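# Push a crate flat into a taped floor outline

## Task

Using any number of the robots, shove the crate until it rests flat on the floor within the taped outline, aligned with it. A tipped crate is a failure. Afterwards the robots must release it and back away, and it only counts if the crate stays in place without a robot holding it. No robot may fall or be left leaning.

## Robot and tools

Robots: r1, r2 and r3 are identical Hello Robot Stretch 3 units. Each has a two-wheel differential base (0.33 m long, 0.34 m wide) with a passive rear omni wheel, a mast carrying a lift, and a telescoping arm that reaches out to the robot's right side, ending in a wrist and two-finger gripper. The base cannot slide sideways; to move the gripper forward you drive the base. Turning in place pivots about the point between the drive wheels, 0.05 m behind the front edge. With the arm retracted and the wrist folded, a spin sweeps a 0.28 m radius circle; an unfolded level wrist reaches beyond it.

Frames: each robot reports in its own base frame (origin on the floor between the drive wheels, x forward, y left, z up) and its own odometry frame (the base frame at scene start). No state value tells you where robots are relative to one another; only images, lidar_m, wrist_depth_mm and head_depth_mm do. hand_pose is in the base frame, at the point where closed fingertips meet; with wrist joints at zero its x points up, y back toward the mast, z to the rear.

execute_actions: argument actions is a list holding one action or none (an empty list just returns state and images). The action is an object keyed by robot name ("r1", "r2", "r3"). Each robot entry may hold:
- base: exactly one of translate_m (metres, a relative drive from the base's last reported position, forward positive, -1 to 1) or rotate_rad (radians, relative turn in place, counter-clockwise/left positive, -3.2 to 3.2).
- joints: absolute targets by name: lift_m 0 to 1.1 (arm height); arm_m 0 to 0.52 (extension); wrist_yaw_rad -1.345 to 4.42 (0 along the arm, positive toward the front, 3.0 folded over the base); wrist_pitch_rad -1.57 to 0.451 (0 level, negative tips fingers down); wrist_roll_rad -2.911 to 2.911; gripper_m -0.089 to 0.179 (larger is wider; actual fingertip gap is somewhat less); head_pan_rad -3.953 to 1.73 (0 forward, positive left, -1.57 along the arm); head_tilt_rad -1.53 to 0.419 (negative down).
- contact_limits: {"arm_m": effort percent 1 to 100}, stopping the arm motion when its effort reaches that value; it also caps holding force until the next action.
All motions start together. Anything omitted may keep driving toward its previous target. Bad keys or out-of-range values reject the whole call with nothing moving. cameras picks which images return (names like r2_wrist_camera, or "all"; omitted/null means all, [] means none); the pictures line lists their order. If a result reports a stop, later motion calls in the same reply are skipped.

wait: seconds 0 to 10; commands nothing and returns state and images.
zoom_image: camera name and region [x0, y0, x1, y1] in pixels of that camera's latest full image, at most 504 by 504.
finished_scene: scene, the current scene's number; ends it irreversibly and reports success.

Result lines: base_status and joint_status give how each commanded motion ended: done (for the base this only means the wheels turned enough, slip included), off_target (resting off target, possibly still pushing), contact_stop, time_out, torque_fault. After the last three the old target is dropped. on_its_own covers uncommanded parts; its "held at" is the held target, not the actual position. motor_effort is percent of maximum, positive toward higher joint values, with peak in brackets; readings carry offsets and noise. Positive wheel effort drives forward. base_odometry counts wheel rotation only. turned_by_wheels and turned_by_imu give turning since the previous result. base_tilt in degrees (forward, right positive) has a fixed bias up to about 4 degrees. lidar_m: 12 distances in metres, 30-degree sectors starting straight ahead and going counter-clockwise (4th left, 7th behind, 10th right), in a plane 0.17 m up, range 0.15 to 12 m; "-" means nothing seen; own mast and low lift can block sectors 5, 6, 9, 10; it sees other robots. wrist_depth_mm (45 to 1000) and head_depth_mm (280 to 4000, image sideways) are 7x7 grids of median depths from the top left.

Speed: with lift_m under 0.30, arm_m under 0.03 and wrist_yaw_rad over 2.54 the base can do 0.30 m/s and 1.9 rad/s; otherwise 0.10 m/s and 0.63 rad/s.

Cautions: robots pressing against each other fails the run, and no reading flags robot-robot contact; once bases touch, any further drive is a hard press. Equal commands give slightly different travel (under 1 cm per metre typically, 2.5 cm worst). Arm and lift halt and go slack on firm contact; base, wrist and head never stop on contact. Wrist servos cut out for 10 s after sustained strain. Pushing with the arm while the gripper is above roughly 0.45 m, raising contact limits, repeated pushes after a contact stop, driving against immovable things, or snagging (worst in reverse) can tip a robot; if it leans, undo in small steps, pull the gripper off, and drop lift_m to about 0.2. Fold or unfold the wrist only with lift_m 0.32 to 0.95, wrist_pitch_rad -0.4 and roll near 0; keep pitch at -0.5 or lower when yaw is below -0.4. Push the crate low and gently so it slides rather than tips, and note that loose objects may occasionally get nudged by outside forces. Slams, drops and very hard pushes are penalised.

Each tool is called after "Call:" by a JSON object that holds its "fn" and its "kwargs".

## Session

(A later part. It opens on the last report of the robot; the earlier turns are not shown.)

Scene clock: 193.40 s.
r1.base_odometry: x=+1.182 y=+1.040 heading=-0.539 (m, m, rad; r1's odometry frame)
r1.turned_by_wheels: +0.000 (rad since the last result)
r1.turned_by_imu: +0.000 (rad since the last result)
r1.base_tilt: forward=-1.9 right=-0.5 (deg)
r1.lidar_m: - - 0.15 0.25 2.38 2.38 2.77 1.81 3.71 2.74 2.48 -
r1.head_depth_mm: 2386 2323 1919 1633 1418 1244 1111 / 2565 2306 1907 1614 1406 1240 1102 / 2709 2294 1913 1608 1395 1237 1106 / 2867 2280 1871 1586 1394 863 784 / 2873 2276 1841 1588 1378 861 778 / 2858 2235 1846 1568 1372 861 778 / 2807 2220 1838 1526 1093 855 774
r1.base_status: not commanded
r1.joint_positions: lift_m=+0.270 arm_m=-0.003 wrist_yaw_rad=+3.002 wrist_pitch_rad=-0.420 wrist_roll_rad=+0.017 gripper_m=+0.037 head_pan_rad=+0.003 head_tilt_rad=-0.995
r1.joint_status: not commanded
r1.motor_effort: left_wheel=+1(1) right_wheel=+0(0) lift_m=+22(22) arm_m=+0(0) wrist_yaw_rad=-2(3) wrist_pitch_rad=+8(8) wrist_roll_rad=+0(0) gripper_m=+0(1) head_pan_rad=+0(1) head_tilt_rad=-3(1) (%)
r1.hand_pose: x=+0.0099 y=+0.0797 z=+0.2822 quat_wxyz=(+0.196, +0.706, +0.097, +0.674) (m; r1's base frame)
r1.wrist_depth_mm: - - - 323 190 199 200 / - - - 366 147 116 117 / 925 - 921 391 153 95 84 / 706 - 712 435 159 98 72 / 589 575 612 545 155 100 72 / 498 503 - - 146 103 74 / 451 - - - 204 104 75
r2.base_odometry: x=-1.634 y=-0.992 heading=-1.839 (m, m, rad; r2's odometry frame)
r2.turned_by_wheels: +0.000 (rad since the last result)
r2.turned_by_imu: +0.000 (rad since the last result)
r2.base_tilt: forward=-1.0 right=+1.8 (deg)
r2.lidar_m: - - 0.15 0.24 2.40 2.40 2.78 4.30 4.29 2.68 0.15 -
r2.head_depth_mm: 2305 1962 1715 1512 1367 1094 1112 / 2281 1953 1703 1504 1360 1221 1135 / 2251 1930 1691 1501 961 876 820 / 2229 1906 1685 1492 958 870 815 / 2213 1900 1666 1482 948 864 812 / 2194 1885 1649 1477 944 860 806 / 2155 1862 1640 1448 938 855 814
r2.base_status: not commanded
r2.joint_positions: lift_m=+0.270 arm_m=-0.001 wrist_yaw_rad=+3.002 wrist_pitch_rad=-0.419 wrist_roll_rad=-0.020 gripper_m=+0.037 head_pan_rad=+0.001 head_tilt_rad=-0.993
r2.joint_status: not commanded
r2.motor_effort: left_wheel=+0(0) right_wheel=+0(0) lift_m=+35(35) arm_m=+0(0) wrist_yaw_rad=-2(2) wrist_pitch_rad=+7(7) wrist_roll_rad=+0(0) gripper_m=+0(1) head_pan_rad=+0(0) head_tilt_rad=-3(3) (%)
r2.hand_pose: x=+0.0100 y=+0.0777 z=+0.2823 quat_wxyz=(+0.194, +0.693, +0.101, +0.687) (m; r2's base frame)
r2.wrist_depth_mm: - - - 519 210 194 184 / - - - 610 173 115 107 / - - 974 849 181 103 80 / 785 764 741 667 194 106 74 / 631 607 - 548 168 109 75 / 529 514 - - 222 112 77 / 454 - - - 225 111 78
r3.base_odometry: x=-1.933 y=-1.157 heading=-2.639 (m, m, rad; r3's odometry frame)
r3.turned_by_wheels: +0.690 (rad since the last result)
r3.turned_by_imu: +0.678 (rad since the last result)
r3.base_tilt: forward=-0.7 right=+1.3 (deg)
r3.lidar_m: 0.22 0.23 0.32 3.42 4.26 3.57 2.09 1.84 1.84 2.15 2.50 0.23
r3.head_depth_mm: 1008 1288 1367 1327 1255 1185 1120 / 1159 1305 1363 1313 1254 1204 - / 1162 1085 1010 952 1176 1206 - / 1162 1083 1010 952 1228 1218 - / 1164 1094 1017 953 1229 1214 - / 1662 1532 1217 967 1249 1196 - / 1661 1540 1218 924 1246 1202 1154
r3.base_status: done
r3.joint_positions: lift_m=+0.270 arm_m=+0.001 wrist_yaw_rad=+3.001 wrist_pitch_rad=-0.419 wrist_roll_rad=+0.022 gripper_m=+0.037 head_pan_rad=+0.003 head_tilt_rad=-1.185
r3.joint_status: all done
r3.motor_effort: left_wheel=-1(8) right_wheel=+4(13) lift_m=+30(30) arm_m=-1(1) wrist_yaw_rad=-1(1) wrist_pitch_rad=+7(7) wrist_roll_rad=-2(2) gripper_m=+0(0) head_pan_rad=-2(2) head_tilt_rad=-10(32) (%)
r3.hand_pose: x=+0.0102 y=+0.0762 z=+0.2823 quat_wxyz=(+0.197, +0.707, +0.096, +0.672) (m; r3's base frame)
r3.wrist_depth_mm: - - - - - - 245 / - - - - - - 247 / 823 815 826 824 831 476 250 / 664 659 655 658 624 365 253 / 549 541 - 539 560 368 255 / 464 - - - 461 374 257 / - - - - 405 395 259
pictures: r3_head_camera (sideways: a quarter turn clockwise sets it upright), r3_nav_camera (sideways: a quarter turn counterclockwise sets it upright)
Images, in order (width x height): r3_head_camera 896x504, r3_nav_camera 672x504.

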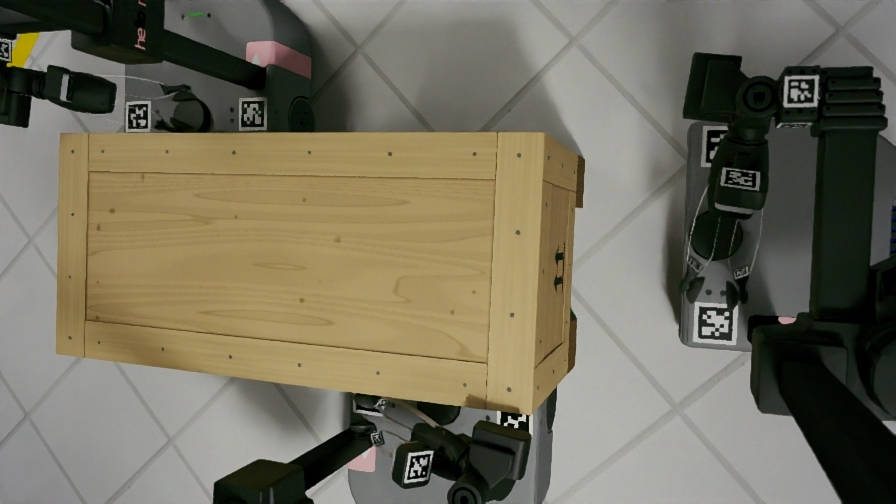

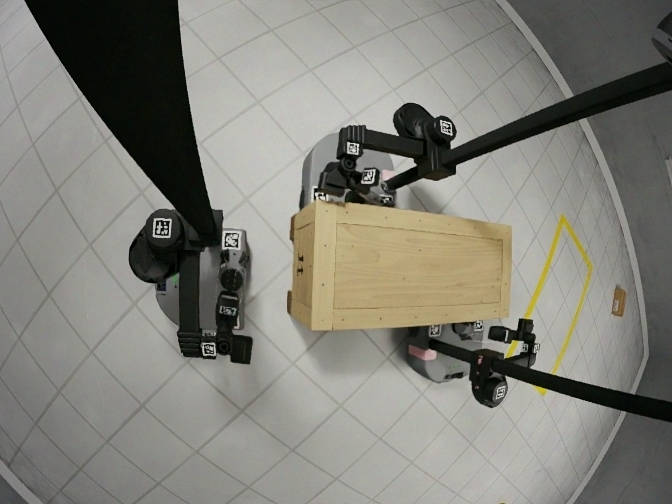

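Call:
{"fn": "execute_actions", "kwargs": {"actions": [{"r2":{"base":{"translate_m":-0.35}},"r3":{"base":{"rotate_rad":-1.6}}}], "cameras": []}}

Call:
{"fn": "execute_actions", "kwargs": {"actions": [{"r2":{"base":{"rotate_rad":-0.6}},"r3":{"base":{"translate_m":0.57}}}], "cameras": []}}

Call:
{"fn": "execute_actions", "kwargs": {"actions": [{"r2":{"base":{"translate_m":0.27}},"r3":{"base":{"rotate_rad":1.6}}}], "cameras": []}}

Call:
{"fn": "execute_actions", "kwargs": {"actions": [{"r2":{"base":{"rotate_rad":0.6}},"r3":{"base":{"translate_m":0.25}}}], "cameras": ["r2_head_camera","r3_head_camera"]}}

Scene clock: 211.27 s.
r1.base_odometry: x=+1.182 y=+1.040 heading=-0.539 (m, m, rad; r1's odometry frame)
r1.turned_by_wheels: +0.000 (rad since the last result)
r1.turned_by_imu: +0.002 (rad since the last result)
r1.base_tilt: forward=-1.9 right=-0.5 (deg)
r1.lidar_m: - - 0.15 0.25 2.38 2.38 2.78 1.81 3.71 2.75 2.48 -
r1.head_depth_mm: 2353 2315 1927 1636 1411 1243 1111 / 2583 2345 1897 1614 1400 1242 1108 / 2727 2303 1879 1601 1397 1235 1101 / 2866 2294 1886 1586 1394 866 780 / 2906 2221 1863 1582 1371 864 780 / 2856 2228 1851 1537 1368 859 780 / 2803 2204 1181 1372 1361 855 777
r1.base_status: not commanded
r1.joint_positions: lift_m=+0.270 arm_m=-0.003 wrist_yaw_rad=+3.002 wrist_pitch_rad=-0.420 wrist_roll_rad=+0.017 gripper_m=+0.037 head_pan_rad=+0.003 head_tilt_rad=-0.995
r1.joint_status: not commanded
r1.motor_effort: left_wheel=+0(1) right_wheel=+0(0) lift_m=+21(22) arm_m=+0(0) wrist_yaw_rad=-2(3) wrist_pitch_rad=+8(8) wrist_roll_rad=+0(0) gripper_m=+0(1) head_pan_rad=+0(1) head_tilt_rad=-2(1) (%)
r1.hand_pose: x=+0.0099 y=+0.0797 z=+0.2822 quat_wxyz=(+0.196, +0.706, +0.097, +0.674) (m; r1's base frame)
r1.wrist_depth_mm: - - - 323 191 200 200 / - - - 358 147 116 116 / 939 - 897 394 152 96 83 / 715 - 736 425 158 98 72 / 590 577 596 553 156 100 72 / 497 491 - - 146 103 74 / 449 - - - 205 104 75
r2.base_odometry: x=-1.542 y=-0.655 heading=-1.839 (m, m, rad; r2's odometry frame)
r2.turned_by_wheels: +0.000 (rad since the last result)
r2.turned_by_imu: -0.001 (rad since the last result)
r2.base_tilt: forward=-1.2 right=+1.9 (deg)
r2.lidar_m: 0.41 0.43 0.58 2.48 2.16 2.15 2.50 4.03 4.05 2.96 2.58 0.43
r2.head_depth_mm: 2289 1979 896 887 1200 1238 1136 / 2277 1960 1699 1266 1222 1231 1139 / 2251 1934 1693 1069 1027 1229 1139 / 2253 1922 1684 1060 1035 1221 1135 / 2204 1891 1679 1053 1045 1216 1128 / 2204 1887 1649 1051 1048 1209 1122 / 2185 1806 1198 1045 1058 1200 1101
r2.base_status: done
r2.joint_positions: lift_m=+0.270 arm_m=-0.001 wrist_yaw_rad=+3.001 wrist_pitch_rad=-0.419 wrist_roll_rad=-0.020 gripper_m=+0.037 head_pan_rad=+0.001 head_tilt_rad=-0.993
r2.joint_status: not commanded
r2.motor_effort: left_wheel=+0(13) right_wheel=+0(5) lift_m=+35(35) arm_m=+0(0) wrist_yaw_rad=-1(2) wrist_pitch_rad=+7(7) wrist_roll_rad=+0(0) gripper_m=+1(0) head_pan_rad=-1(0) head_tilt_rad=-2(3) (%)
r2.hand_pose: x=+0.0101 y=+0.0777 z=+0.2823 quat_wxyz=(+0.195, +0.693, +0.100, +0.687) (m; r2's base frame)
r2.wrist_depth_mm: - - - - - 601 432 / - - - - - 621 437 / - - 998 963 923 640 449 / 780 763 738 728 707 631 453 / 623 614 - 583 593 558 462 / 518 514 - - 455 477 455 / 455 - - - 420 410 406
r3.base_odometry: x=-1.933 y=-1.157 heading=+2.044 (m, m, rad; r3's odometry frame)
r3.turned_by_wheels: -1.600 (rad since the last result)
r3.turned_by_imu: -1.569 (rad since the last result)
r3.base_tilt: forward=-0.7 right=+1.3 (deg)
r3.lidar_m: 2.12 2.50 0.23 0.22 0.23 0.31 3.37 4.24 3.72 2.11 1.84 1.84
r3.head_depth_mm: 1627 1524 1418 1337 1245 1185 1118 / 1624 1517 1421 1337 1259 1198 - / 1645 1522 1424 1336 1260 1214 - / 1659 1526 1424 1336 1256 1221 - / 1645 1532 1426 1340 1264 1212 - / 1652 1534 1438 1345 1262 978 - / 1665 1545 1435 1352 1277 853 820
r3.base_status: done
r3.joint_positions: lift_m=+0.270 arm_m=+0.001 wrist_yaw_rad=+3.001 wrist_pitch_rad=-0.419 wrist_roll_rad=+0.022 gripper_m=+0.037 head_pan_rad=+0.003 head_tilt_rad=-1.186
r3.joint_status: not commanded
r3.motor_effort: left_wheel=+2(11) right_wheel=-2(9) lift_m=+31(30) arm_m=-1(1) wrist_yaw_rad=-1(1) wrist_pitch_rad=+7(7) wrist_roll_rad=-1(1) gripper_m=+0(0) head_pan_rad=-2(3) head_tilt_rad=-9(9) (%)
r3.hand_pose: x=+0.0102 y=+0.0761 z=+0.2823 quat_wxyz=(+0.197, +0.707, +0.096, +0.672) (m; r3's base frame)
r3.wrist_depth_mm: 225 - 237 242 247 - - / 245 252 259 266 274 - - / 270 277 287 296 310 822 828 / 307 310 322 330 355 652 655 / 526 346 - 374 544 544 539 / 469 - - - 451 464 464 / - - - - 406 405 403
pictures: none
No camera images: the call's "cameras" was empty. Leave "cameras" out to get every camera's image.

Scene clock: 214.80 s.
r1.base_odometry: x=+1.182 y=+1.040 heading=-0.539 (m, m, rad; r1's odometry frame)
r1.turned_by_wheels: +0.000 (rad since the last result)
r1.turned_by_imu: +0.001 (rad since the last result)
r1.base_tilt: forward=-2.0 right=-0.4 (deg)
r1.lidar_m: - - 0.15 0.25 2.37 2.38 2.78 1.81 3.70 2.75 2.48 -
r1.head_depth_mm: 2363 2350 1913 1621 1399 1241 1112 / 2573 2316 1906 1614 1395 1240 1109 / 2716 2323 1906 1599 1393 1236 1102 / 2858 2270 1876 1585 1381 869 782 / 2783 2266 1846 1604 1365 863 778 / 2821 2240 1817 1479 1356 859 780 / 2830 2195 1086 1341 1356 854 776
r1.base_status: not commanded
r1.joint_positions: lift_m=+0.270 arm_m=-0.003 wrist_yaw_rad=+3.002 wrist_pitch_rad=-0.420 wrist_roll_rad=+0.017 gripper_m=+0.037 head_pan_rad=+0.003 head_tilt_rad=-0.995
r1.joint_status: not commanded
r1.motor_effort: left_wheel=+1(1) right_wheel=+0(0) lift_m=+22(22) arm_m=+0(0) wrist_yaw_rad=-2(2) wrist_pitch_rad=+8(8) wrist_roll_rad=+0(0) gripper_m=-1(0) head_pan_rad=-1(1) head_tilt_rad=-3(3) (%)
r1.hand_pose: x=+0.0099 y=+0.0797 z=+0.2822 quat_wxyz=(+0.196, +0.706, +0.097, +0.674) (m; r1's base frame)
r1.wrist_depth_mm: - - - 321 190 201 200 / - - - 359 148 117 116 / 847 - 916 387 153 95 83 / 720 - 722 428 158 98 71 / 580 581 602 539 157 100 72 / 489 492 - - 146 102 73 / 444 - - - 205 104 75
r2.base_odometry: x=-1.542 y=-0.655 heading=-2.439 (m, m, rad; r2's odometry frame)
r2.turned_by_wheels: -0.600 (rad since the last result)
r2.turned_by_imu: -0.608 (rad since the last result)
r2.base_tilt: forward=-1.2 right=+2.0 (deg)
r2.lidar_m: 0.43 0.41 0.42 0.54 2.60 2.16 2.15 2.41 3.85 4.05 3.13 2.59
r2.head_depth_mm: 2305 1968 1710 1530 1371 1242 1138 / 2275 1941 1701 1509 1361 1238 1139 / 2260 1932 1687 1502 1355 1229 1138 / 2236 1921 1686 1502 1340 1218 1134 / 2219 1893 1587 1485 1282 1217 1127 / 2198 1447 1497 1045 990 1204 1117 / 2178 1187 1513 1043 954 1169 1101
r2.base_status: done
r2.joint_positions: lift_m=+0.270 arm_m=-0.001 wrist_yaw_rad=+3.001 wrist_pitch_rad=-0.419 wrist_roll_rad=-0.020 gripper_m=+0.037 head_pan_rad=+0.001 head_tilt_rad=-0.993
r2.joint_status: not commanded
r2.motor_effort: left_wheel=+2(13) right_wheel=-2(5) lift_m=+35(35) arm_m=+0(0) wrist_yaw_rad=-1(1) wrist_pitch_rad=+7(7) wrist_roll_rad=+0(0) gripper_m=+0(1) head_pan_rad=-1(0) head_tilt_rad=-3(4) (%)
r2.hand_pose: x=+0.0101 y=+0.0776 z=+0.2823 quat_wxyz=(+0.195, +0.693, +0.100, +0.687) (m; r2's base frame)
r2.wrist_depth_mm: - - - 609 472 383 322 / - - - 663 504 411 340 / - - 983 742 552 432 361 / 787 773 745 708 590 465 380 / 625 612 - 585 574 493 401 / 519 515 - - 459 477 426 / 455 - - - 419 409 405
r3.base_odometry: x=-2.193 y=-0.649 heading=+2.044 (m, m, rad; r3's odometry frame)
r3.turned_by_wheels: +0.000 (rad since the last result)
r3.turned_by_imu: +0.002 (rad since the last result)
r3.base_tilt: forward=-0.7 right=+1.3 (deg)
r3.lidar_m: 1.66 2.88 2.12 3.85 0.64 0.50 3.86 4.69 2.89 1.65 1.43 1.44
r3.head_depth_mm: 1637 1510 1422 1328 1245 1183 1121 / 1623 1512 1416 1334 1258 1204 - / 1625 1516 1423 1333 1260 1205 - / 1649 1520 1437 1339 1265 1215 - / 1641 1522 1427 1343 1265 1223 - / 1651 1536 1432 1352 1269 1195 - / 1659 1542 1441 1351 1266 1197 1154
r3.base_status: done
r3.joint_positions: lift_m=+0.270 arm_m=+0.001 wrist_yaw_rad=+3.001 wrist_pitch_rad=-0.419 wrist_roll_rad=+0.022 gripper_m=+0.037 head_pan_rad=+0.003 head_tilt_rad=-1.186
r3.joint_status: not commanded
r3.motor_effort: left_wheel=+2(10) right_wheel=-2(7) lift_m=+30(30) arm_m=-1(1) wrist_yaw_rad=-1(1) wrist_pitch_rad=+7(7) wrist_roll_rad=-1(1) gripper_m=+0(0) head_pan_rad=-2(2) head_tilt_rad=-9(10) (%)
r3.hand_pose: x=+0.0102 y=+0.0761 z=+0.2823 quat_wxyz=(+0.197, +0.707, +0.096, +0.672) (m; r3's base frame)
r3.wrist_depth_mm: 606 - - - - - - / 603 770 882 - - - - / 590 781 829 824 816 827 817 / 580 655 655 652 654 651 654 / 532 540 - 539 563 544 542 / 465 - - - 464 462 465 / - - - - 404 403 403
pictures: none
No camera images: the call's "cameras" was empty. Leave "cameras" out to get every camera's image.

Scene clock: 217.47 s.
r1.base_odometry: x=+1.182 y=+1.040 heading=-0.539 (m, m, rad; r1's odometry frame)
r1.turned_by_wheels: +0.000 (rad since the last result)
r1.turned_by_imu: +0.001 (rad since the last result)
r1.base_tilt: forward=-1.9 right=-0.5 (deg)
r1.lidar_m: - - 0.15 0.25 2.37 2.38 2.78 1.81 3.71 2.74 2.47 -
r1.head_depth_mm: 2362 2327 1903 1645 1410 1253 1110 / 2575 2326 1917 1620 1397 1233 1114 / 2732 2310 1880 1605 1390 1231 1103 / 2899 2293 1877 1602 1383 869 782 / 2848 2269 1865 1577 1373 862 775 / 2811 2213 1830 1573 1367 860 777 / 2797 2196 1840 1559 1332 856 776
r1.base_status: not commanded
r1.joint_positions: lift_m=+0.270 arm_m=-0.003 wrist_yaw_rad=+3.002 wrist_pitch_rad=-0.420 wrist_roll_rad=+0.017 gripper_m=+0.037 head_pan_rad=+0.003 head_tilt_rad=-0.995
r1.joint_status: not commanded
r1.motor_effort: left_wheel=+1(0) right_wheel=+0(0) lift_m=+21(22) arm_m=+0(0) wrist_yaw_rad=-2(2) wrist_pitch_rad=+8(8) wrist_roll_rad=+0(0) gripper_m=+0(1) head_pan_rad=-1(1) head_tilt_rad=-3(2) (%)
r1.hand_pose: x=+0.0099 y=+0.0797 z=+0.2822 quat_wxyz=(+0.196, +0.706, +0.097, +0.674) (m; r1's base frame)
r1.wrist_depth_mm: - - - 322 191 201 200 / 900 - - 355 147 116 116 / 876 - 910 390 153 96 84 / 723 - 709 431 160 97 72 / 575 587 615 542 157 100 72 / 500 491 - - 146 103 74 / 449 - - - 204 104 75
r2.base_odometry: x=-1.748 y=-0.829 heading=-2.439 (m, m, rad; r2's odometry frame)
r2.turned_by_wheels: +0.000 (rad since the last result)
r2.turned_by_imu: +0.000 (rad since the last result)
r2.base_tilt: forward=-1.1 right=+1.8 (deg)
r2.lidar_m: 0.91 0.19 0.19 0.25 0.58 2.42 2.42 2.69 4.14 4.10 2.78 2.33
r2.head_depth_mm: 2152 1957 1725 1526 1366 1247 1134 / 2183 1950 1701 1516 1360 1238 1143 / 2217 1933 1693 1502 1351 1231 1140 / 2212 1923 1673 1500 1348 1223 1135 / 2208 1794 1523 1481 1335 1216 1127 / 2104 1087 1402 1445 1326 862 1098 / 2131 1279 1554 1463 938 855 930
r2.base_status: done
r2.joint_positions: lift_m=+0.270 arm_m=-0.001 wrist_yaw_rad=+3.001 wrist_pitch_rad=-0.419 wrist_roll_rad=-0.020 gripper_m=+0.037 head_pan_rad=+0.001 head_tilt_rad=-0.993
r2.joint_status: not commanded
r2.motor_effort: left_wheel=+2(15) right_wheel=-2(4) lift_m=+35(35) arm_m=+0(0) wrist_yaw_rad=-1(1) wrist_pitch_rad=+7(7) wrist_roll_rad=+0(0) gripper_m=+0(1) head_pan_rad=+0(1) head_tilt_rad=-3(3) (%)
r2.hand_pose: x=+0.0101 y=+0.0776 z=+0.2823 quat_wxyz=(+0.195, +0.693, +0.100, +0.687) (m; r2's base frame)
r2.wrist_depth_mm: - - 411 312 244 204 176 / - - 458 329 249 200 167 / - - 510 369 272 213 176 / 777 754 569 414 294 230 186 / 620 610 - 439 299 247 197 / 521 518 - - 370 263 223 / 459 - - - 389 272 393
r3.base_odometry: x=-2.193 y=-0.649 heading=-2.639 (m, m, rad; r3's odometry frame)
r3.turned_by_wheels: +1.600 (rad since the last result)
r3.turned_by_imu: +1.569 (rad since the last result)
r3.base_tilt: forward=-0.7 right=+1.2 (deg)
r3.lidar_m: 3.83 0.62 0.50 1.01 4.66 2.79 1.65 1.44 1.43 1.67 2.98 2.12
r3.head_depth_mm: 1628 1512 1415 1330 1247 1183 1124 / 1629 1513 1416 1337 1259 1204 - / 1629 1512 1424 1329 1258 1212 - / 1641 1510 1424 1338 1258 1214 - / 1030 1341 1396 1346 1260 1215 - / 971 1285 1412 1337 1261 1198 - / 977 1214 1253 1280 1257 1205 1159
r3.base_status: done
r3.joint_positions: lift_m=+0.270 arm_m=+0.001 wrist_yaw_rad=+3.001 wrist_pitch_rad=-0.419 wrist_roll_rad=+0.022 gripper_m=+0.037 head_pan_rad=+0.003 head_tilt_rad=-1.186
r3.joint_status: not commanded
r3.motor_effort: left_wheel=-2(7) right_wheel=+4(16) lift_m=+30(30) arm_m=-1(1) wrist_yaw_rad=-1(2) wrist_pitch_rad=+7(7) wrist_roll_rad=-1(1) gripper_m=+0(0) head_pan_rad=-2(3) head_tilt_rad=-9(9) (%)
r3.hand_pose: x=+0.0102 y=+0.0761 z=+0.2823 quat_wxyz=(+0.197, +0.707, +0.096, +0.672) (m; r3's base frame)
r3.wrist_depth_mm: - - - - 636 464 474 / - - - - 642 511 521 / 829 831 820 824 647 569 574 / 651 661 658 658 630 622 628 / 539 543 - 544 560 542 545 / 466 - - - 462 466 463 / - - - - 405 407 405
pictures: none
No camera images: the call's "cameras" was empty. Leave "cameras" out to get every camera's image.

Scene clock: 220.13 s.
r1.base_odometry: x=+1.182 y=+1.040 heading=-0.539 (m, m, rad; r1's odometry frame)
r1.turned_by_wheels: +0.000 (rad since the last result)
r1.turned_by_imu: +0.001 (rad since the last result)
r1.base_tilt: forward=-1.9 right=-0.3 (deg)
r1.lidar_m: - - 0.15 0.25 0.78 2.38 2.78 1.81 3.70 2.74 2.48 -
r1.head_depth_mm: 2346 2324 1917 1629 1404 1245 1107 / 2537 2319 1898 1620 1394 1235 1112 / 2734 2312 1890 1604 1389 1235 1108 / 2909 2268 1879 1597 1387 865 786 / 2887 2232 1858 1570 1375 859 778 / 2829 2240 1843 1577 1377 857 780 / 2772 2212 1827 1562 1363 852 778
r1.base_status: not commanded
r1.joint_positions: lift_m=+0.270 arm_m=-0.003 wrist_yaw_rad=+3.002 wrist_pitch_rad=-0.420 wrist_roll_rad=+0.017 gripper_m=+0.037 head_pan_rad=+0.003 head_tilt_rad=-0.995
r1.joint_status: not commanded
r1.motor_effort: left_wheel=+0(1) right_wheel=+0(0) lift_m=+21(22) arm_m=+0(0) wrist_yaw_rad=-3(3) wrist_pitch_rad=+8(8) wrist_roll_rad=+0(0) gripper_m=+0(0) head_pan_rad=+0(1) head_tilt_rad=-3(2) (%)
r1.hand_pose: x=+0.0099 y=+0.0797 z=+0.2822 quat_wxyz=(+0.196, +0.706, +0.097, +0.674) (m; r1's base frame)
r1.wrist_depth_mm: - - - 323 192 200 201 / 768 - - 358 147 117 116 / 651 - 941 391 152 96 83 / 677 - 718 432 159 98 71 / 582 587 615 538 156 100 72 / 499 499 - - 146 103 73 / 451 - - - 203 103 75
r2.base_odometry: x=-1.748 y=-0.829 heading=-1.839 (m, m, rad; r2's odometry frame)
r2.turned_by_wheels: +0.600 (rad since the last result)
r2.turned_by_imu: +0.607 (rad since the last result)
r2.base_tilt: forward=-1.1 right=+1.9 (deg)
r2.lidar_m: 0.19 0.20 0.27 0.73 2.41 2.42 2.81 4.10 4.09 2.67 2.32 2.32
r2.head_depth_mm: 2293 1960 1730 1518 1369 1248 1132 / 2278 1939 1671 1512 1363 1242 1138 / 2107 1057 1408 1463 1348 1229 1139 / 2223 1328 1424 1414 981 1118 1137 / 2201 1903 1667 1484 953 888 1126 / 2185 1873 1658 1473 946 885 1121 / 2169 1875 1656 1472 940 876 1108
r2.base_status: done
r2.joint_positions: lift_m=+0.270 arm_m=-0.001 wrist_yaw_rad=+3.001 wrist_pitch_rad=-0.419 wrist_roll_rad=-0.020 gripper_m=+0.037 head_pan_rad=+0.001 head_tilt_rad=-0.993
r2.joint_status: not commanded
r2.motor_effort: left_wheel=-3(12) right_wheel=+1(7) lift_m=+35(35) arm_m=+0(0) wrist_yaw_rad=-1(1) wrist_pitch_rad=+7(7) wrist_roll_rad=+0(0) gripper_m=-1(0) head_pan_rad=-1(0) head_tilt_rad=-3(3) (%)
r2.hand_pose: x=+0.0101 y=+0.0776 z=+0.2823 quat_wxyz=(+0.195, +0.693, +0.100, +0.687) (m; r2's base frame)
r2.wrist_depth_mm: - - - - 475 283 208 / - - - - 496 290 204 / - - 997 948 524 299 208 / 783 770 741 729 541 308 214 / 622 615 - 590 469 318 219 / 524 517 - - 455 324 223 / 457 - - - 418 313 228
r3.base_odometry: x=-2.412 y=-0.770 heading=-2.639 (m, m, rad; r3's odometry frame)
r3.turned_by_wheels: +0.000 (rad since the last result)
r3.turned_by_imu: +0.001 (rad since the last result)
r3.base_tilt: forward=-0.7 right=+1.3 (deg)
r3.lidar_m: 3.60 0.62 0.46 0.44 4.83 3.13 1.85 1.61 1.61 1.89 1.98 1.93
r3.head_depth_mm: 1618 1510 1413 1327 1246 1184 1119 / 1633 1512 1421 1325 1249 1207 - / 1633 1518 1433 1332 1263 1205 - / 1637 1522 1411 1340 1257 1211 - / 1656 1501 1246 1333 1262 1210 - / 1646 939 1222 1332 1271 1195 - / 1653 872 1126 1267 1249 1190 1158
r3.base_status: done
r3.joint_positions: lift_m=+0.270 arm_m=+0.001 wrist_yaw_rad=+3.001 wrist_pitch_rad=-0.419 wrist_roll_rad=+0.022 gripper_m=+0.037 head_pan_rad=+0.003 head_tilt_rad=-1.186
r3.joint_status: not commanded
r3.motor_effort: left_wheel=-2(6) right_wheel=+4(13) lift_m=+30(31) arm_m=-1(1) wrist_yaw_rad=-1(1) wrist_pitch_rad=+7(7) wrist_roll_rad=-1(1) gripper_m=-1(1) head_pan_rad=-2(2) head_tilt_rad=-9(9) (%)
r3.hand_pose: x=+0.0102 y=+0.0761 z=+0.2823 quat_wxyz=(+0.197, +0.707, +0.096, +0.672) (m; r3's base frame)
r3.wrist_depth_mm: - - - 443 450 462 471 / - - - 493 493 502 521 / 820 817 823 537 545 560 552 / 662 656 649 603 607 612 584 / 541 543 - 537 560 540 540 / 466 - - - 460 463 461 / - - - - 407 403 406
pictures: r2_head_camera (sideways: a quarter turn clockwise sets it upright), r3_head_camera (sideways: a quarter turn clockwise sets it upright)
Images, in order (width x height): r2_head_camera 896x504, r3_head_camera 896x504.

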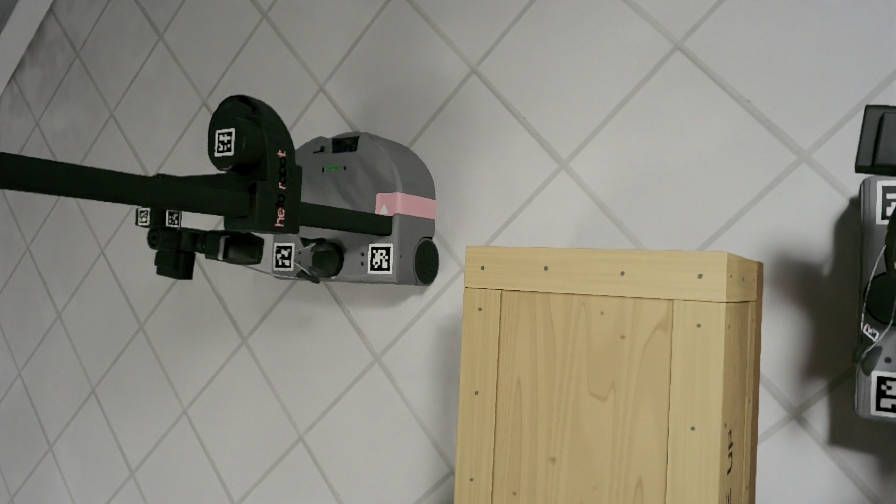

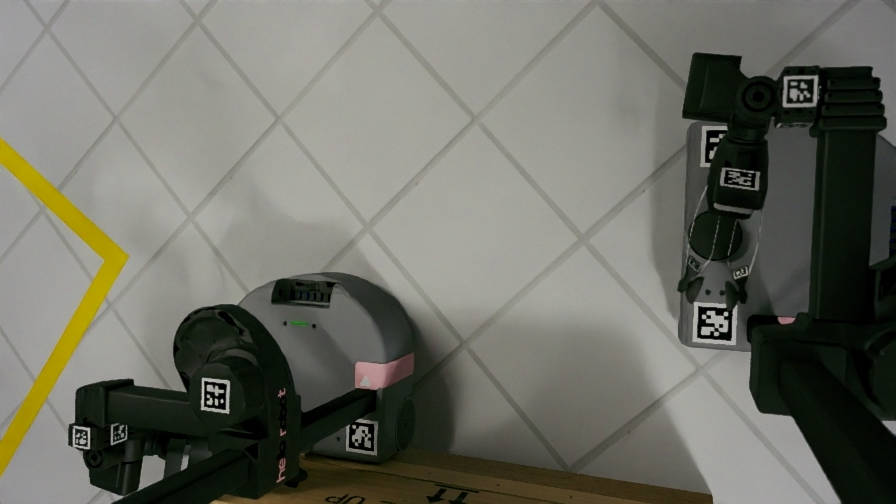

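Call:
{"fn": "execute_actions", "kwargs": {"actions": [{"r2":{"base":{"translate_m":0.13}},"r3":{"base":{"translate_m":0.12}}}], "cameras": []}}

Call:
{"fn": "execute_actions", "kwargs": {"actions": [{"r2":{"base":{"translate_m":0.2}},"r1":{"base":{"translate_m":0.2}}}], "cameras": ["r2_nav_camera","r3_nav_camera"]}}

Scene clock: 228.43 s.
r1.base_odometry: x=+1.182 y=+1.040 heading=-0.539 (m, m, rad; r1's odometry frame)
r1.turned_by_wheels: +0.000 (rad since the last result)
r1.turned_by_imu: +0.001 (rad since the last result)
r1.base_tilt: forward=-1.9 right=-0.4 (deg)
r1.lidar_m: - - 0.15 0.25 2.38 2.37 2.78 1.81 3.70 2.74 2.47 -
r1.head_depth_mm: 2334 2338 1920 1620 1401 1240 1114 / 2575 2292 1914 1610 1402 1234 1109 / 2727 2287 1874 1602 1393 1233 1104 / 2886 2274 1878 1599 1387 865 783 / 2864 2258 1878 1594 1377 866 777 / 2828 2220 1851 1584 1376 859 779 / 2780 2210 1820 1574 1361 857 776
r1.base_status: not commanded
r1.joint_positions: lift_m=+0.270 arm_m=-0.003 wrist_yaw_rad=+3.002 wrist_pitch_rad=-0.420 wrist_roll_rad=+0.017 gripper_m=+0.037 head_pan_rad=+0.003 head_tilt_rad=-0.995
r1.joint_status: not commanded
r1.motor_effort: left_wheel=-1(0) right_wheel=+0(0) lift_m=+22(21) arm_m=+0(0) wrist_yaw_rad=-2(4) wrist_pitch_rad=+8(8) wrist_roll_rad=+0(0) gripper_m=+1(0) head_pan_rad=-1(0) head_tilt_rad=-3(2) (%)
r1.hand_pose: x=+0.0099 y=+0.0797 z=+0.2822 quat_wxyz=(+0.196, +0.706, +0.097, +0.674) (m; r1's base frame)
r1.wrist_depth_mm: 538 - - 322 191 200 200 / 712 - - 355 147 116 116 / 560 - 926 385 153 96 84 / 587 - 727 432 158 98 72 / 589 583 605 542 156 100 72 / 500 505 - - 146 103 74 / 442 - - - 204 104 75
r2.base_odometry: x=-1.782 y=-0.955 heading=-1.839 (m, m, rad; r2's odometry frame)
r2.turned_by_wheels: +0.000 (rad since the last result)
r2.turned_by_imu: -0.001 (rad since the last result)
r2.base_tilt: forward=-1.1 right=+1.8 (deg)
r2.lidar_m: - - 0.15 0.23 2.51 2.51 2.92 4.20 4.19 2.56 2.23 2.23
r2.head_depth_mm: 2258 1963 1714 1524 1370 1243 1133 / 2281 1952 1700 1510 1357 1238 1144 / 2243 1928 1468 1455 1359 1226 1137 / 2134 1837 1012 1347 1307 902 1110 / 2164 1796 1256 1365 948 866 812 / 2189 1884 1655 1476 942 861 810 / 2186 1864 1645 1472 938 856 812
r2.base_status: done
r2.joint_positions: lift_m=+0.270 arm_m=-0.001 wrist_yaw_rad=+3.001 wrist_pitch_rad=-0.419 wrist_roll_rad=-0.020 gripper_m=+0.037 head_pan_rad=+0.001 head_tilt_rad=-0.993
r2.joint_status: not commanded
r2.motor_effort: left_wheel=-3(12) right_wheel=+1(7) lift_m=+35(35) arm_m=+0(0) wrist_yaw_rad=-1(1) wrist_pitch_rad=+6(7) wrist_roll_rad=+0(0) gripper_m=+0(1) head_pan_rad=+0(1) head_tilt_rad=-3(3) (%)
r2.hand_pose: x=+0.0102 y=+0.0776 z=+0.2823 quat_wxyz=(+0.195, +0.693, +0.100, +0.687) (m; r2's base frame)
r2.wrist_depth_mm: - - - 493 210 194 184 / - - - 591 164 113 107 / - - 997 685 172 98 77 / 782 764 747 670 182 101 70 / 624 614 - 548 160 104 72 / 521 513 - - 212 107 73 / 457 - - - 215 103 75
r3.base_odometry: x=-2.517 y=-0.828 heading=-2.639 (m, m, rad; r3's odometry frame)
r3.turned_by_wheels: +0.000 (rad since the last result)
r3.turned_by_imu: +0.000 (rad since the last result)
r3.base_tilt: forward=-0.7 right=+1.2 (deg)
r3.lidar_m: 3.51 0.51 0.46 0.44 0.46 3.29 1.95 1.70 1.70 1.99 1.85 1.84
r3.head_depth_mm: 1636 1507 1407 1318 1250 1180 1117 / 1628 1520 1408 1331 1253 1205 - / 1637 1519 1424 1333 1261 1213 - / 1643 1531 1424 1334 1253 1216 - / 1649 1527 1218 1254 1266 1211 - / 1660 1480 843 1203 1269 1203 - / 1653 1024 845 1199 1239 1189 1158
r3.base_status: done
r3.joint_positions: lift_m=+0.270 arm_m=+0.001 wrist_yaw_rad=+3.001 wrist_pitch_rad=-0.419 wrist_roll_rad=+0.022 gripper_m=+0.037 head_pan_rad=+0.003 head_tilt_rad=-1.186
r3.joint_status: not commanded
r3.motor_effort: left_wheel=-2(8) right_wheel=+4(13) lift_m=+30(30) arm_m=-1(1) wrist_yaw_rad=-1(1) wrist_pitch_rad=+7(7) wrist_roll_rad=-1(1) gripper_m=-1(1) head_pan_rad=-2(2) head_tilt_rad=-9(8) (%)
r3.hand_pose: x=+0.0102 y=+0.0761 z=+0.2823 quat_wxyz=(+0.197, +0.707, +0.096, +0.672) (m; r3's base frame)
r3.wrist_depth_mm: - - 433 440 450 458 466 / - - 475 484 492 506 513 / 823 824 519 531 549 547 498 / 664 654 585 590 603 609 446 / 544 541 - 545 566 544 452 / 463 - - - 463 464 449 / - - - - 407 402 405
pictures: none
No camera images: the call's "cameras" was empty. Leave "cameras" out to get every camera's image.

Scene clock: 231.13 s.
r1.base_odometry: x=+1.353 y=+0.938 heading=-0.538 (m, m, rad; r1's odometry frame)
r1.turned_by_wheels: +0.001 (rad since the last result)
r1.turned_by_imu: +0.034 (rad since the last result)
r1.base_tilt: forward=-2.0 right=-0.4 (deg)
r1.lidar_m: - - 0.15 0.21 0.68 2.39 2.85 1.82 3.73 2.68 2.51 -
r1.head_depth_mm: 2415 2361 1930 1620 1410 1253 1114 / 2619 2326 1900 1617 1395 1238 1107 / 2732 2297 1903 1619 1394 1242 1102 / 2881 2283 1883 1604 1384 863 782 / 2879 2265 1860 1584 1374 863 781 / 2836 2230 1841 1573 1374 861 781 / 2816 2221 1824 1560 1364 853 777
r1.base_status: translate_m off_target (by the wheels' count: +0.1996 of +0.2000)
r1.joint_positions: lift_m=+0.270 arm_m=-0.003 wrist_yaw_rad=+3.010 wrist_pitch_rad=-0.421 wrist_roll_rad=+0.017 gripper_m=+0.037 head_pan_rad=+0.003 head_tilt_rad=-0.994
r1.joint_status: not commanded
r1.on_its_own: left_wheel is at rest, and its effort (+52) is outside its rest range (-18 to +18); right_wheel is at rest, and its effort (+40) is outside its rest range (-18 to +18)
r1.motor_effort: left_wheel=+52(69) right_wheel=+40(64) lift_m=+21(21) arm_m=+0(0) wrist_yaw_rad=-11(12) wrist_pitch_rad=+8(8) wrist_roll_rad=+0(0) gripper_m=+2(2) head_pan_rad=+0(1) head_tilt_rad=-2(2) (%)
r1.hand_pose: x=+0.0082 y=+0.0798 z=+0.2820 quat_wxyz=(+0.194, +0.705, +0.100, +0.674) (m; r1's base frame)
r1.wrist_depth_mm: 535 - - 294 190 200 198 / 756 - - 327 136 116 115 / 578 - 925 355 135 90 83 / 623 - 698 396 140 86 68 / 584 596 601 542 141 88 63 / 496 490 - - 130 91 64 / 454 - - - 181 91 66
r2.base_odometry: x=-1.835 y=-1.147 heading=-1.839 (m, m, rad; r2's odometry frame)
r2.turned_by_wheels: +0.001 (rad since the last result)
r2.turned_by_imu: +0.045 (rad since the last result)
r2.base_tilt: forward=-1.1 right=+1.9 (deg)
r2.lidar_m: - - 0.15 0.21 2.53 2.53 3.01 4.21 4.08 2.49 2.22 -
r2.head_depth_mm: 2286 1979 1721 1520 1371 1238 1140 / 2294 1948 1706 1511 1359 1236 1145 / 2252 1930 1063 1439 1351 1232 1142 / 687 1131 1005 1326 1315 894 823 / 2234 1896 1603 1371 950 864 802 / 2187 1884 1661 1476 945 861 797 / 2164 1866 1648 1460 939 856 816
r2.base_status: translate_m off_target (by the wheels' count: +0.1997 of +0.2000)
r2.joint_positions: lift_m=+0.270 arm_m=-0.001 wrist_yaw_rad=+3.005 wrist_pitch_rad=-0.419 wrist_roll_rad=-0.020 gripper_m=+0.037 head_pan_rad=+0.001 head_tilt_rad=-0.993
r2.joint_status: not commanded
r2.on_its_own: left_wheel is at rest, and its effort (+60) is outside its rest range (-18 to +18); right_wheel is at rest, and its effort (+20) is outside its rest range (-18 to +18)
r2.motor_effort: left_wheel=+60(100) right_wheel=+20(57) lift_m=+35(35) arm_m=+0(0) wrist_yaw_rad=-4(4) wrist_pitch_rad=+7(8) wrist_roll_rad=+0(0) gripper_m=+0(1) head_pan_rad=+0(0) head_tilt_rad=-3(3) (%)
r2.hand_pose: x=+0.0093 y=+0.0778 z=+0.2824 quat_wxyz=(+0.193, +0.693, +0.101, +0.687) (m; r2's base frame)
r2.wrist_depth_mm: - - - 488 209 196 185 / - - - 595 148 112 107 / - - 966 694 155 89 77 / 782 775 743 673 163 89 65 / 634 612 - 563 143 92 63 / 524 514 - - 194 94 64 / 458 - - - 185 91 65
r3.base_odometry: x=-2.517 y=-0.828 heading=-2.639 (m, m, rad; r3's odometry frame)
r3.turned_by_wheels: +0.000 (rad since the last result)
r3.turned_by_imu: +0.000 (rad since the last result)
r3.base_tilt: forward=-0.8 right=+1.2 (deg)
r3.lidar_m: 3.51 0.53 0.44 0.43 0.44 3.31 1.96 1.70 1.70 1.99 1.85 1.84
r3.head_depth_mm: 1628 1514 1407 1332 1248 1178 1119 / 1624 1515 1406 1329 1257 1207 - / 1641 1521 1424 1328 1258 1202 - / 1641 1519 1423 1342 1267 1217 - / 1657 1531 1242 1280 1261 1221 - / 1668 1510 861 1203 1258 1197 - / 1655 996 853 1194 1251 1189 1162
r3.base_status: not commanded
r3.joint_positions: lift_m=+0.270 arm_m=+0.001 wrist_yaw_rad=+3.001 wrist_pitch_rad=-0.419 wrist_roll_rad=+0.022 gripper_m=+0.037 head_pan_rad=+0.003 head_tilt_rad=-1.186
r3.joint_status: not commanded
r3.motor_effort: left_wheel=-1(2) right_wheel=+4(4) lift_m=+30(30) arm_m=-1(1) wrist_yaw_rad=-1(1) wrist_pitch_rad=+7(7) wrist_roll_rad=-1(1) gripper_m=+0(0) head_pan_rad=-2(2) head_tilt_rad=-9(8) (%)
r3.hand_pose: x=+0.0102 y=+0.0761 z=+0.2823 quat_wxyz=(+0.197, +0.707, +0.096, +0.672) (m; r3's base frame)
r3.wrist_depth_mm: - - 415 430 442 454 469 / - - 454 469 486 505 515 / 824 815 499 523 540 553 491 / 662 656 567 575 603 607 453 / 544 545 - 543 558 544 460 / 471 - - - 464 466 449 / - - - - 402 403 404
pictures: r2_nav_camera (sideways: a quarter turn counterclockwise sets it upright), r3_nav_camera (sideways: a quarter turn counterclockwise sets it upright)
Images, in order (width x height): r2_nav_camera 672x504, r3_nav_camera 672x504.

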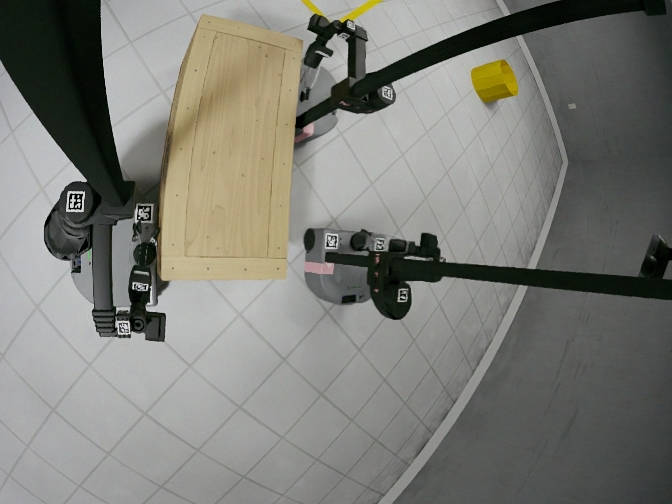

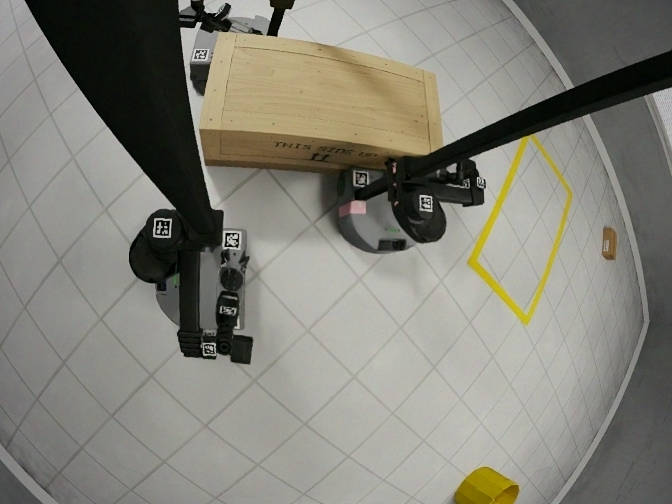

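Call:
{"fn": "execute_actions", "kwargs": {"actions": [{"r2":{"base":{"translate_m":-0.5}},"r3":{"base":{"translate_m":0.07}},"r1":{"base":{"translate_m":-0.01}}}], "cameras": []}}

Call:
{"fn": "execute_actions", "kwargs": {"actions": [{"r3":{"base":{"rotate_rad":1.66}}}], "cameras": ["r3_head_camera","r3_nav_camera"]}}

Scene clock: 241.90 s.
r1.base_odometry: x=+1.344 y=+0.943 heading=-0.538 (m, m, rad; r1's odometry frame)
r1.turned_by_wheels: +0.000 (rad since the last result)
r1.turned_by_imu: +0.002 (rad since the last result)
r1.base_tilt: forward=-2.0 right=-0.4 (deg)
r1.lidar_m: - - 0.15 0.25 0.60 2.39 2.85 1.81 3.71 2.69 2.47 -
r1.head_depth_mm: 2381 2358 1926 1631 1413 1241 1112 / 2636 2301 1908 1618 1408 1239 1114 / 2751 2310 1874 1611 1392 1234 1106 / 2922 2278 1880 1601 1392 870 782 / 2860 2253 1851 1588 1386 866 783 / 2846 2252 1853 1574 1360 861 778 / 2773 2190 1843 1525 1356 855 776
r1.base_status: done
r1.joint_positions: lift_m=+0.270 arm_m=-0.003 wrist_yaw_rad=+3.002 wrist_pitch_rad=-0.420 wrist_roll_rad=+0.017 gripper_m=+0.037 head_pan_rad=+0.003 head_tilt_rad=-0.994
r1.joint_status: not commanded
r1.motor_effort: left_wheel=+0(39) right_wheel=+0(33) lift_m=+22(22) arm_m=+0(0) wrist_yaw_rad=-2(11) wrist_pitch_rad=+8(8) wrist_roll_rad=+0(0) gripper_m=+1(1) head_pan_rad=+0(1) head_tilt_rad=-3(3) (%)
r1.hand_pose: x=+0.0099 y=+0.0796 z=+0.2821 quat_wxyz=(+0.197, +0.706, +0.097, +0.674) (m; r1's base frame)
r1.wrist_depth_mm: - - - 322 191 201 199 / 702 - - 350 147 116 115 / 533 - 912 391 153 96 84 / 536 - 709 429 158 98 71 / 564 579 603 541 156 100 72 / 481 496 - - 146 103 73 / 447 - - - 204 104 75
r2.base_odometry: x=-1.702 y=-0.665 heading=-1.839 (m, m, rad; r2's odometry frame)
r2.turned_by_wheels: +0.000 (rad since the last result)
r2.turned_by_imu: -0.001 (rad since the last result)
r2.base_tilt: forward=-1.2 right=+1.9 (deg)
r2.lidar_m: 0.55 0.57 0.79 2.47 2.19 2.20 2.63 3.83 3.85 2.85 2.55 2.55
r2.head_depth_mm: 2306 1967 1722 1516 1370 1240 1137 / 2295 1937 1701 1508 1359 1235 1142 / 2248 1928 1700 1505 1355 1224 1140 / 1402 1638 1207 1115 1324 1221 1133 / 2065 1603 1186 1085 1298 1214 1125 / 2197 1885 1175 1084 1293 1207 1123 / 2187 1869 1165 1075 1293 1201 1098
r2.base_status: done
r2.joint_positions: lift_m=+0.270 arm_m=-0.001 wrist_yaw_rad=+3.001 wrist_pitch_rad=-0.419 wrist_roll_rad=-0.020 gripper_m=+0.037 head_pan_rad=+0.001 head_tilt_rad=-0.993
r2.joint_status: not commanded
r2.motor_effort: left_wheel=+0(39) right_wheel=+0(13) lift_m=+35(35) arm_m=+0(0) wrist_yaw_rad=-1(4) wrist_pitch_rad=+6(6) wrist_roll_rad=+0(0) gripper_m=+0(1) head_pan_rad=+0(1) head_tilt_rad=-3(3) (%)
r2.hand_pose: x=+0.0101 y=+0.0777 z=+0.2824 quat_wxyz=(+0.194, +0.693, +0.100, +0.687) (m; r2's base frame)
r2.wrist_depth_mm: - - - - - - 577 / - - - - - 840 591 / - - 982 948 911 817 599 / 793 764 747 734 704 695 607 / 627 609 - 587 585 559 548 / 518 515 - - 460 478 468 / 453 - - - 417 411 405
r3.base_odometry: x=-2.579 y=-0.861 heading=-2.639 (m, m, rad; r3's odometry frame)
r3.turned_by_wheels: +0.000 (rad since the last result)
r3.turned_by_imu: +0.000 (rad since the last result)
r3.base_tilt: forward=-0.7 right=+1.3 (deg)
r3.lidar_m: 3.43 0.46 0.45 0.43 0.44 3.41 2.00 1.75 1.75 2.06 1.79 1.80
r3.head_depth_mm: 1630 1505 1414 1335 1252 1185 1120 / 1630 1516 1420 1327 1255 1204 - / 1630 1526 1425 1334 1264 1205 - / 1644 1529 1417 1338 1259 1215 - / 1656 1534 1265 1198 1261 1209 - / 1655 1532 880 1160 1261 1201 - / 1660 1030 888 1142 1254 1193 1152
r3.base_status: done
r3.joint_positions: lift_m=+0.270 arm_m=+0.001 wrist_yaw_rad=+3.001 wrist_pitch_rad=-0.419 wrist_roll_rad=+0.022 gripper_m=+0.037 head_pan_rad=+0.003 head_tilt_rad=-1.186
r3.joint_status: not commanded
r3.motor_effort: left_wheel=-1(6) right_wheel=+4(14) lift_m=+31(30) arm_m=-1(1) wrist_yaw_rad=-1(1) wrist_pitch_rad=+7(7) wrist_roll_rad=-1(1) gripper_m=+0(0) head_pan_rad=-2(2) head_tilt_rad=-9(9) (%)
r3.hand_pose: x=+0.0102 y=+0.0761 z=+0.2823 quat_wxyz=(+0.197, +0.707, +0.096, +0.672) (m; r3's base frame)
r3.wrist_depth_mm: - - 420 430 442 454 455 / - - 460 472 484 499 393 / 829 829 502 520 538 541 428 / 661 655 571 576 601 543 411 / 543 544 - 543 567 524 389 / 467 - - - 462 461 411 / - - - - 407 406 405
pictures: none
No camera images: the call's "cameras" was empty. Leave "cameras" out to get every camera's image.

Scene clock: 244.37 s.
r1.base_odometry: x=+1.344 y=+0.943 heading=-0.538 (m, m, rad; r1's odometry frame)
r1.turned_by_wheels: +0.000 (rad since the last result)
r1.turned_by_imu: +0.001 (rad since the last result)
r1.base_tilt: forward=-2.0 right=-0.5 (deg)
r1.lidar_m: - - 0.15 0.25 0.61 2.39 2.84 1.81 3.72 2.69 2.46 -
r1.head_depth_mm: 2387 2358 1918 1620 1419 1245 1113 / 2641 2306 1911 1615 1399 1235 1107 / 2805 2313 1894 1587 1390 1226 1100 / 2923 2285 1862 1592 1385 869 783 / 2907 2255 1853 1580 1381 865 781 / 2846 2222 1844 1579 1369 861 779 / 2785 2226 1829 1544 1365 857 780
r1.base_status: not commanded
r1.joint_positions: lift_m=+0.270 arm_m=-0.003 wrist_yaw_rad=+3.002 wrist_pitch_rad=-0.420 wrist_roll_rad=+0.017 gripper_m=+0.037 head_pan_rad=+0.003 head_tilt_rad=-0.994
r1.joint_status: not commanded
r1.motor_effort: left_wheel=+1(1) right_wheel=+0(0) lift_m=+21(21) arm_m=+0(0) wrist_yaw_rad=-2(3) wrist_pitch_rad=+8(8) wrist_roll_rad=+0(0) gripper_m=+0(0) head_pan_rad=+0(0) head_tilt_rad=-2(3) (%)
r1.hand_pose: x=+0.0099 y=+0.0796 z=+0.2821 quat_wxyz=(+0.197, +0.706, +0.097, +0.674) (m; r1's base frame)
r1.wrist_depth_mm: - - - 320 189 197 201 / - - - 358 147 116 116 / 548 - 910 393 153 96 84 / 496 - 720 428 158 98 71 / 495 593 615 552 156 100 72 / 482 495 - - 147 102 74 / 445 - - - 205 104 75
r2.base_odometry: x=-1.702 y=-0.665 heading=-1.839 (m, m, rad; r2's odometry frame)
r2.turned_by_wheels: +0.000 (rad since the last result)
r2.turned_by_imu: +0.000 (rad since the last result)
r2.base_tilt: forward=-1.1 right=+2.0 (deg)
r2.lidar_m: 0.55 0.57 0.79 2.47 2.19 2.20 2.62 3.84 3.86 2.85 2.55 2.55
r2.head_depth_mm: 2312 1973 1709 1526 1364 1243 1137 / 2282 1942 1708 1510 1356 1234 1143 / 2277 1918 1689 1512 1351 1230 1141 / 1483 1685 1207 1116 1325 1225 1136 / 2064 1627 1188 1081 1300 1217 1128 / 2103 1814 1179 1082 1291 1212 1119 / 2179 1863 1168 1076 1296 1202 1107
r2.base_status: not commanded
r2.joint_positions: lift_m=+0.270 arm_m=-0.001 wrist_yaw_rad=+3.001 wrist_pitch_rad=-0.419 wrist_roll_rad=-0.020 gripper_m=+0.037 head_pan_rad=+0.001 head_tilt_rad=-0.993
r2.joint_status: not commanded
r2.motor_effort: left_wheel=+0(0) right_wheel=-1(0) lift_m=+35(35) arm_m=+0(0) wrist_yaw_rad=-1(2) wrist_pitch_rad=+7(7) wrist_roll_rad=+0(0) gripper_m=+0(1) head_pan_rad=+0(0) head_tilt_rad=-3(3) (%)
r2.hand_pose: x=+0.0101 y=+0.0777 z=+0.2824 quat_wxyz=(+0.194, +0.693, +0.100, +0.687) (m; r2's base frame)
r2.wrist_depth_mm: - - - - - - 577 / - - - - - 838 588 / - - 982 966 918 803 603 / 784 761 736 721 711 687 616 / 629 613 - 583 592 558 547 / 518 514 - - 456 476 464 / 456 - - - 416 410 403
r3.base_odometry: x=-2.579 y=-0.861 heading=-0.979 (m, m, rad; r3's odometry frame)
r3.turned_by_wheels: +1.660 (rad since the last result)
r3.turned_by_imu: +1.628 (rad since the last result)
r3.base_tilt: forward=-0.7 right=+1.2 (deg)
r3.lidar_m: 0.43 0.45 2.98 1.92 1.75 1.76 2.16 1.79 3.82 3.31 0.46 0.44
r3.head_depth_mm: 1613 1074 999 1109 1236 1184 1121 / 1662 1079 1009 1136 1251 1200 - / 1535 1084 1013 1178 1252 1213 - / 1506 1081 1014 1209 1267 1221 - / 1619 1516 1032 1320 1270 1209 - / 1659 1536 1442 1344 1273 1193 - / 1672 1545 1440 1354 1267 1196 1153
r3.base_status: done
r3.joint_positions: lift_m=+0.270 arm_m=+0.001 wrist_yaw_rad=+3.001 wrist_pitch_rad=-0.419 wrist_roll_rad=+0.022 gripper_m=+0.037 head_pan_rad=+0.003 head_tilt_rad=-1.186
r3.joint_status: not commanded
r3.motor_effort: left_wheel=-1(8) right_wheel=+4(15) lift_m=+30(31) arm_m=-1(1) wrist_yaw_rad=-1(1) wrist_pitch_rad=+7(7) wrist_roll_rad=-1(2) gripper_m=+0(1) head_pan_rad=-2(3) head_tilt_rad=-9(9) (%)
r3.hand_pose: x=+0.0102 y=+0.0761 z=+0.2823 quat_wxyz=(+0.197, +0.707, +0.096, +0.672) (m; r3's base frame)
r3.wrist_depth_mm: - - - - - - - / - - - - - - - / 825 839 828 835 811 822 823 / 659 647 653 652 651 654 651 / 543 550 - 542 564 540 537 / 463 - - - 467 466 466 / - - - - 407 403 406
pictures: r3_head_camera (sideways: a quarter turn clockwise sets it upright), r3_nav_camera (sideways: a quarter turn counterclockwise sets it upright)
Images, in order (width x height): r3_head_camera 896x504, r3_nav_camera 672x504.

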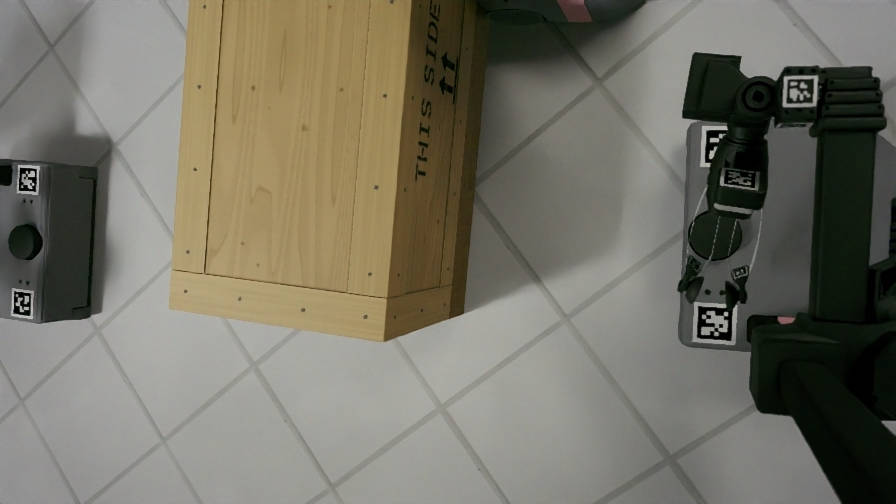

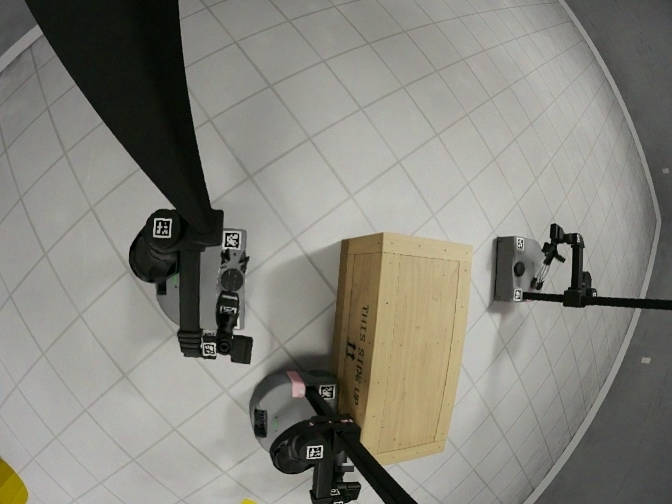

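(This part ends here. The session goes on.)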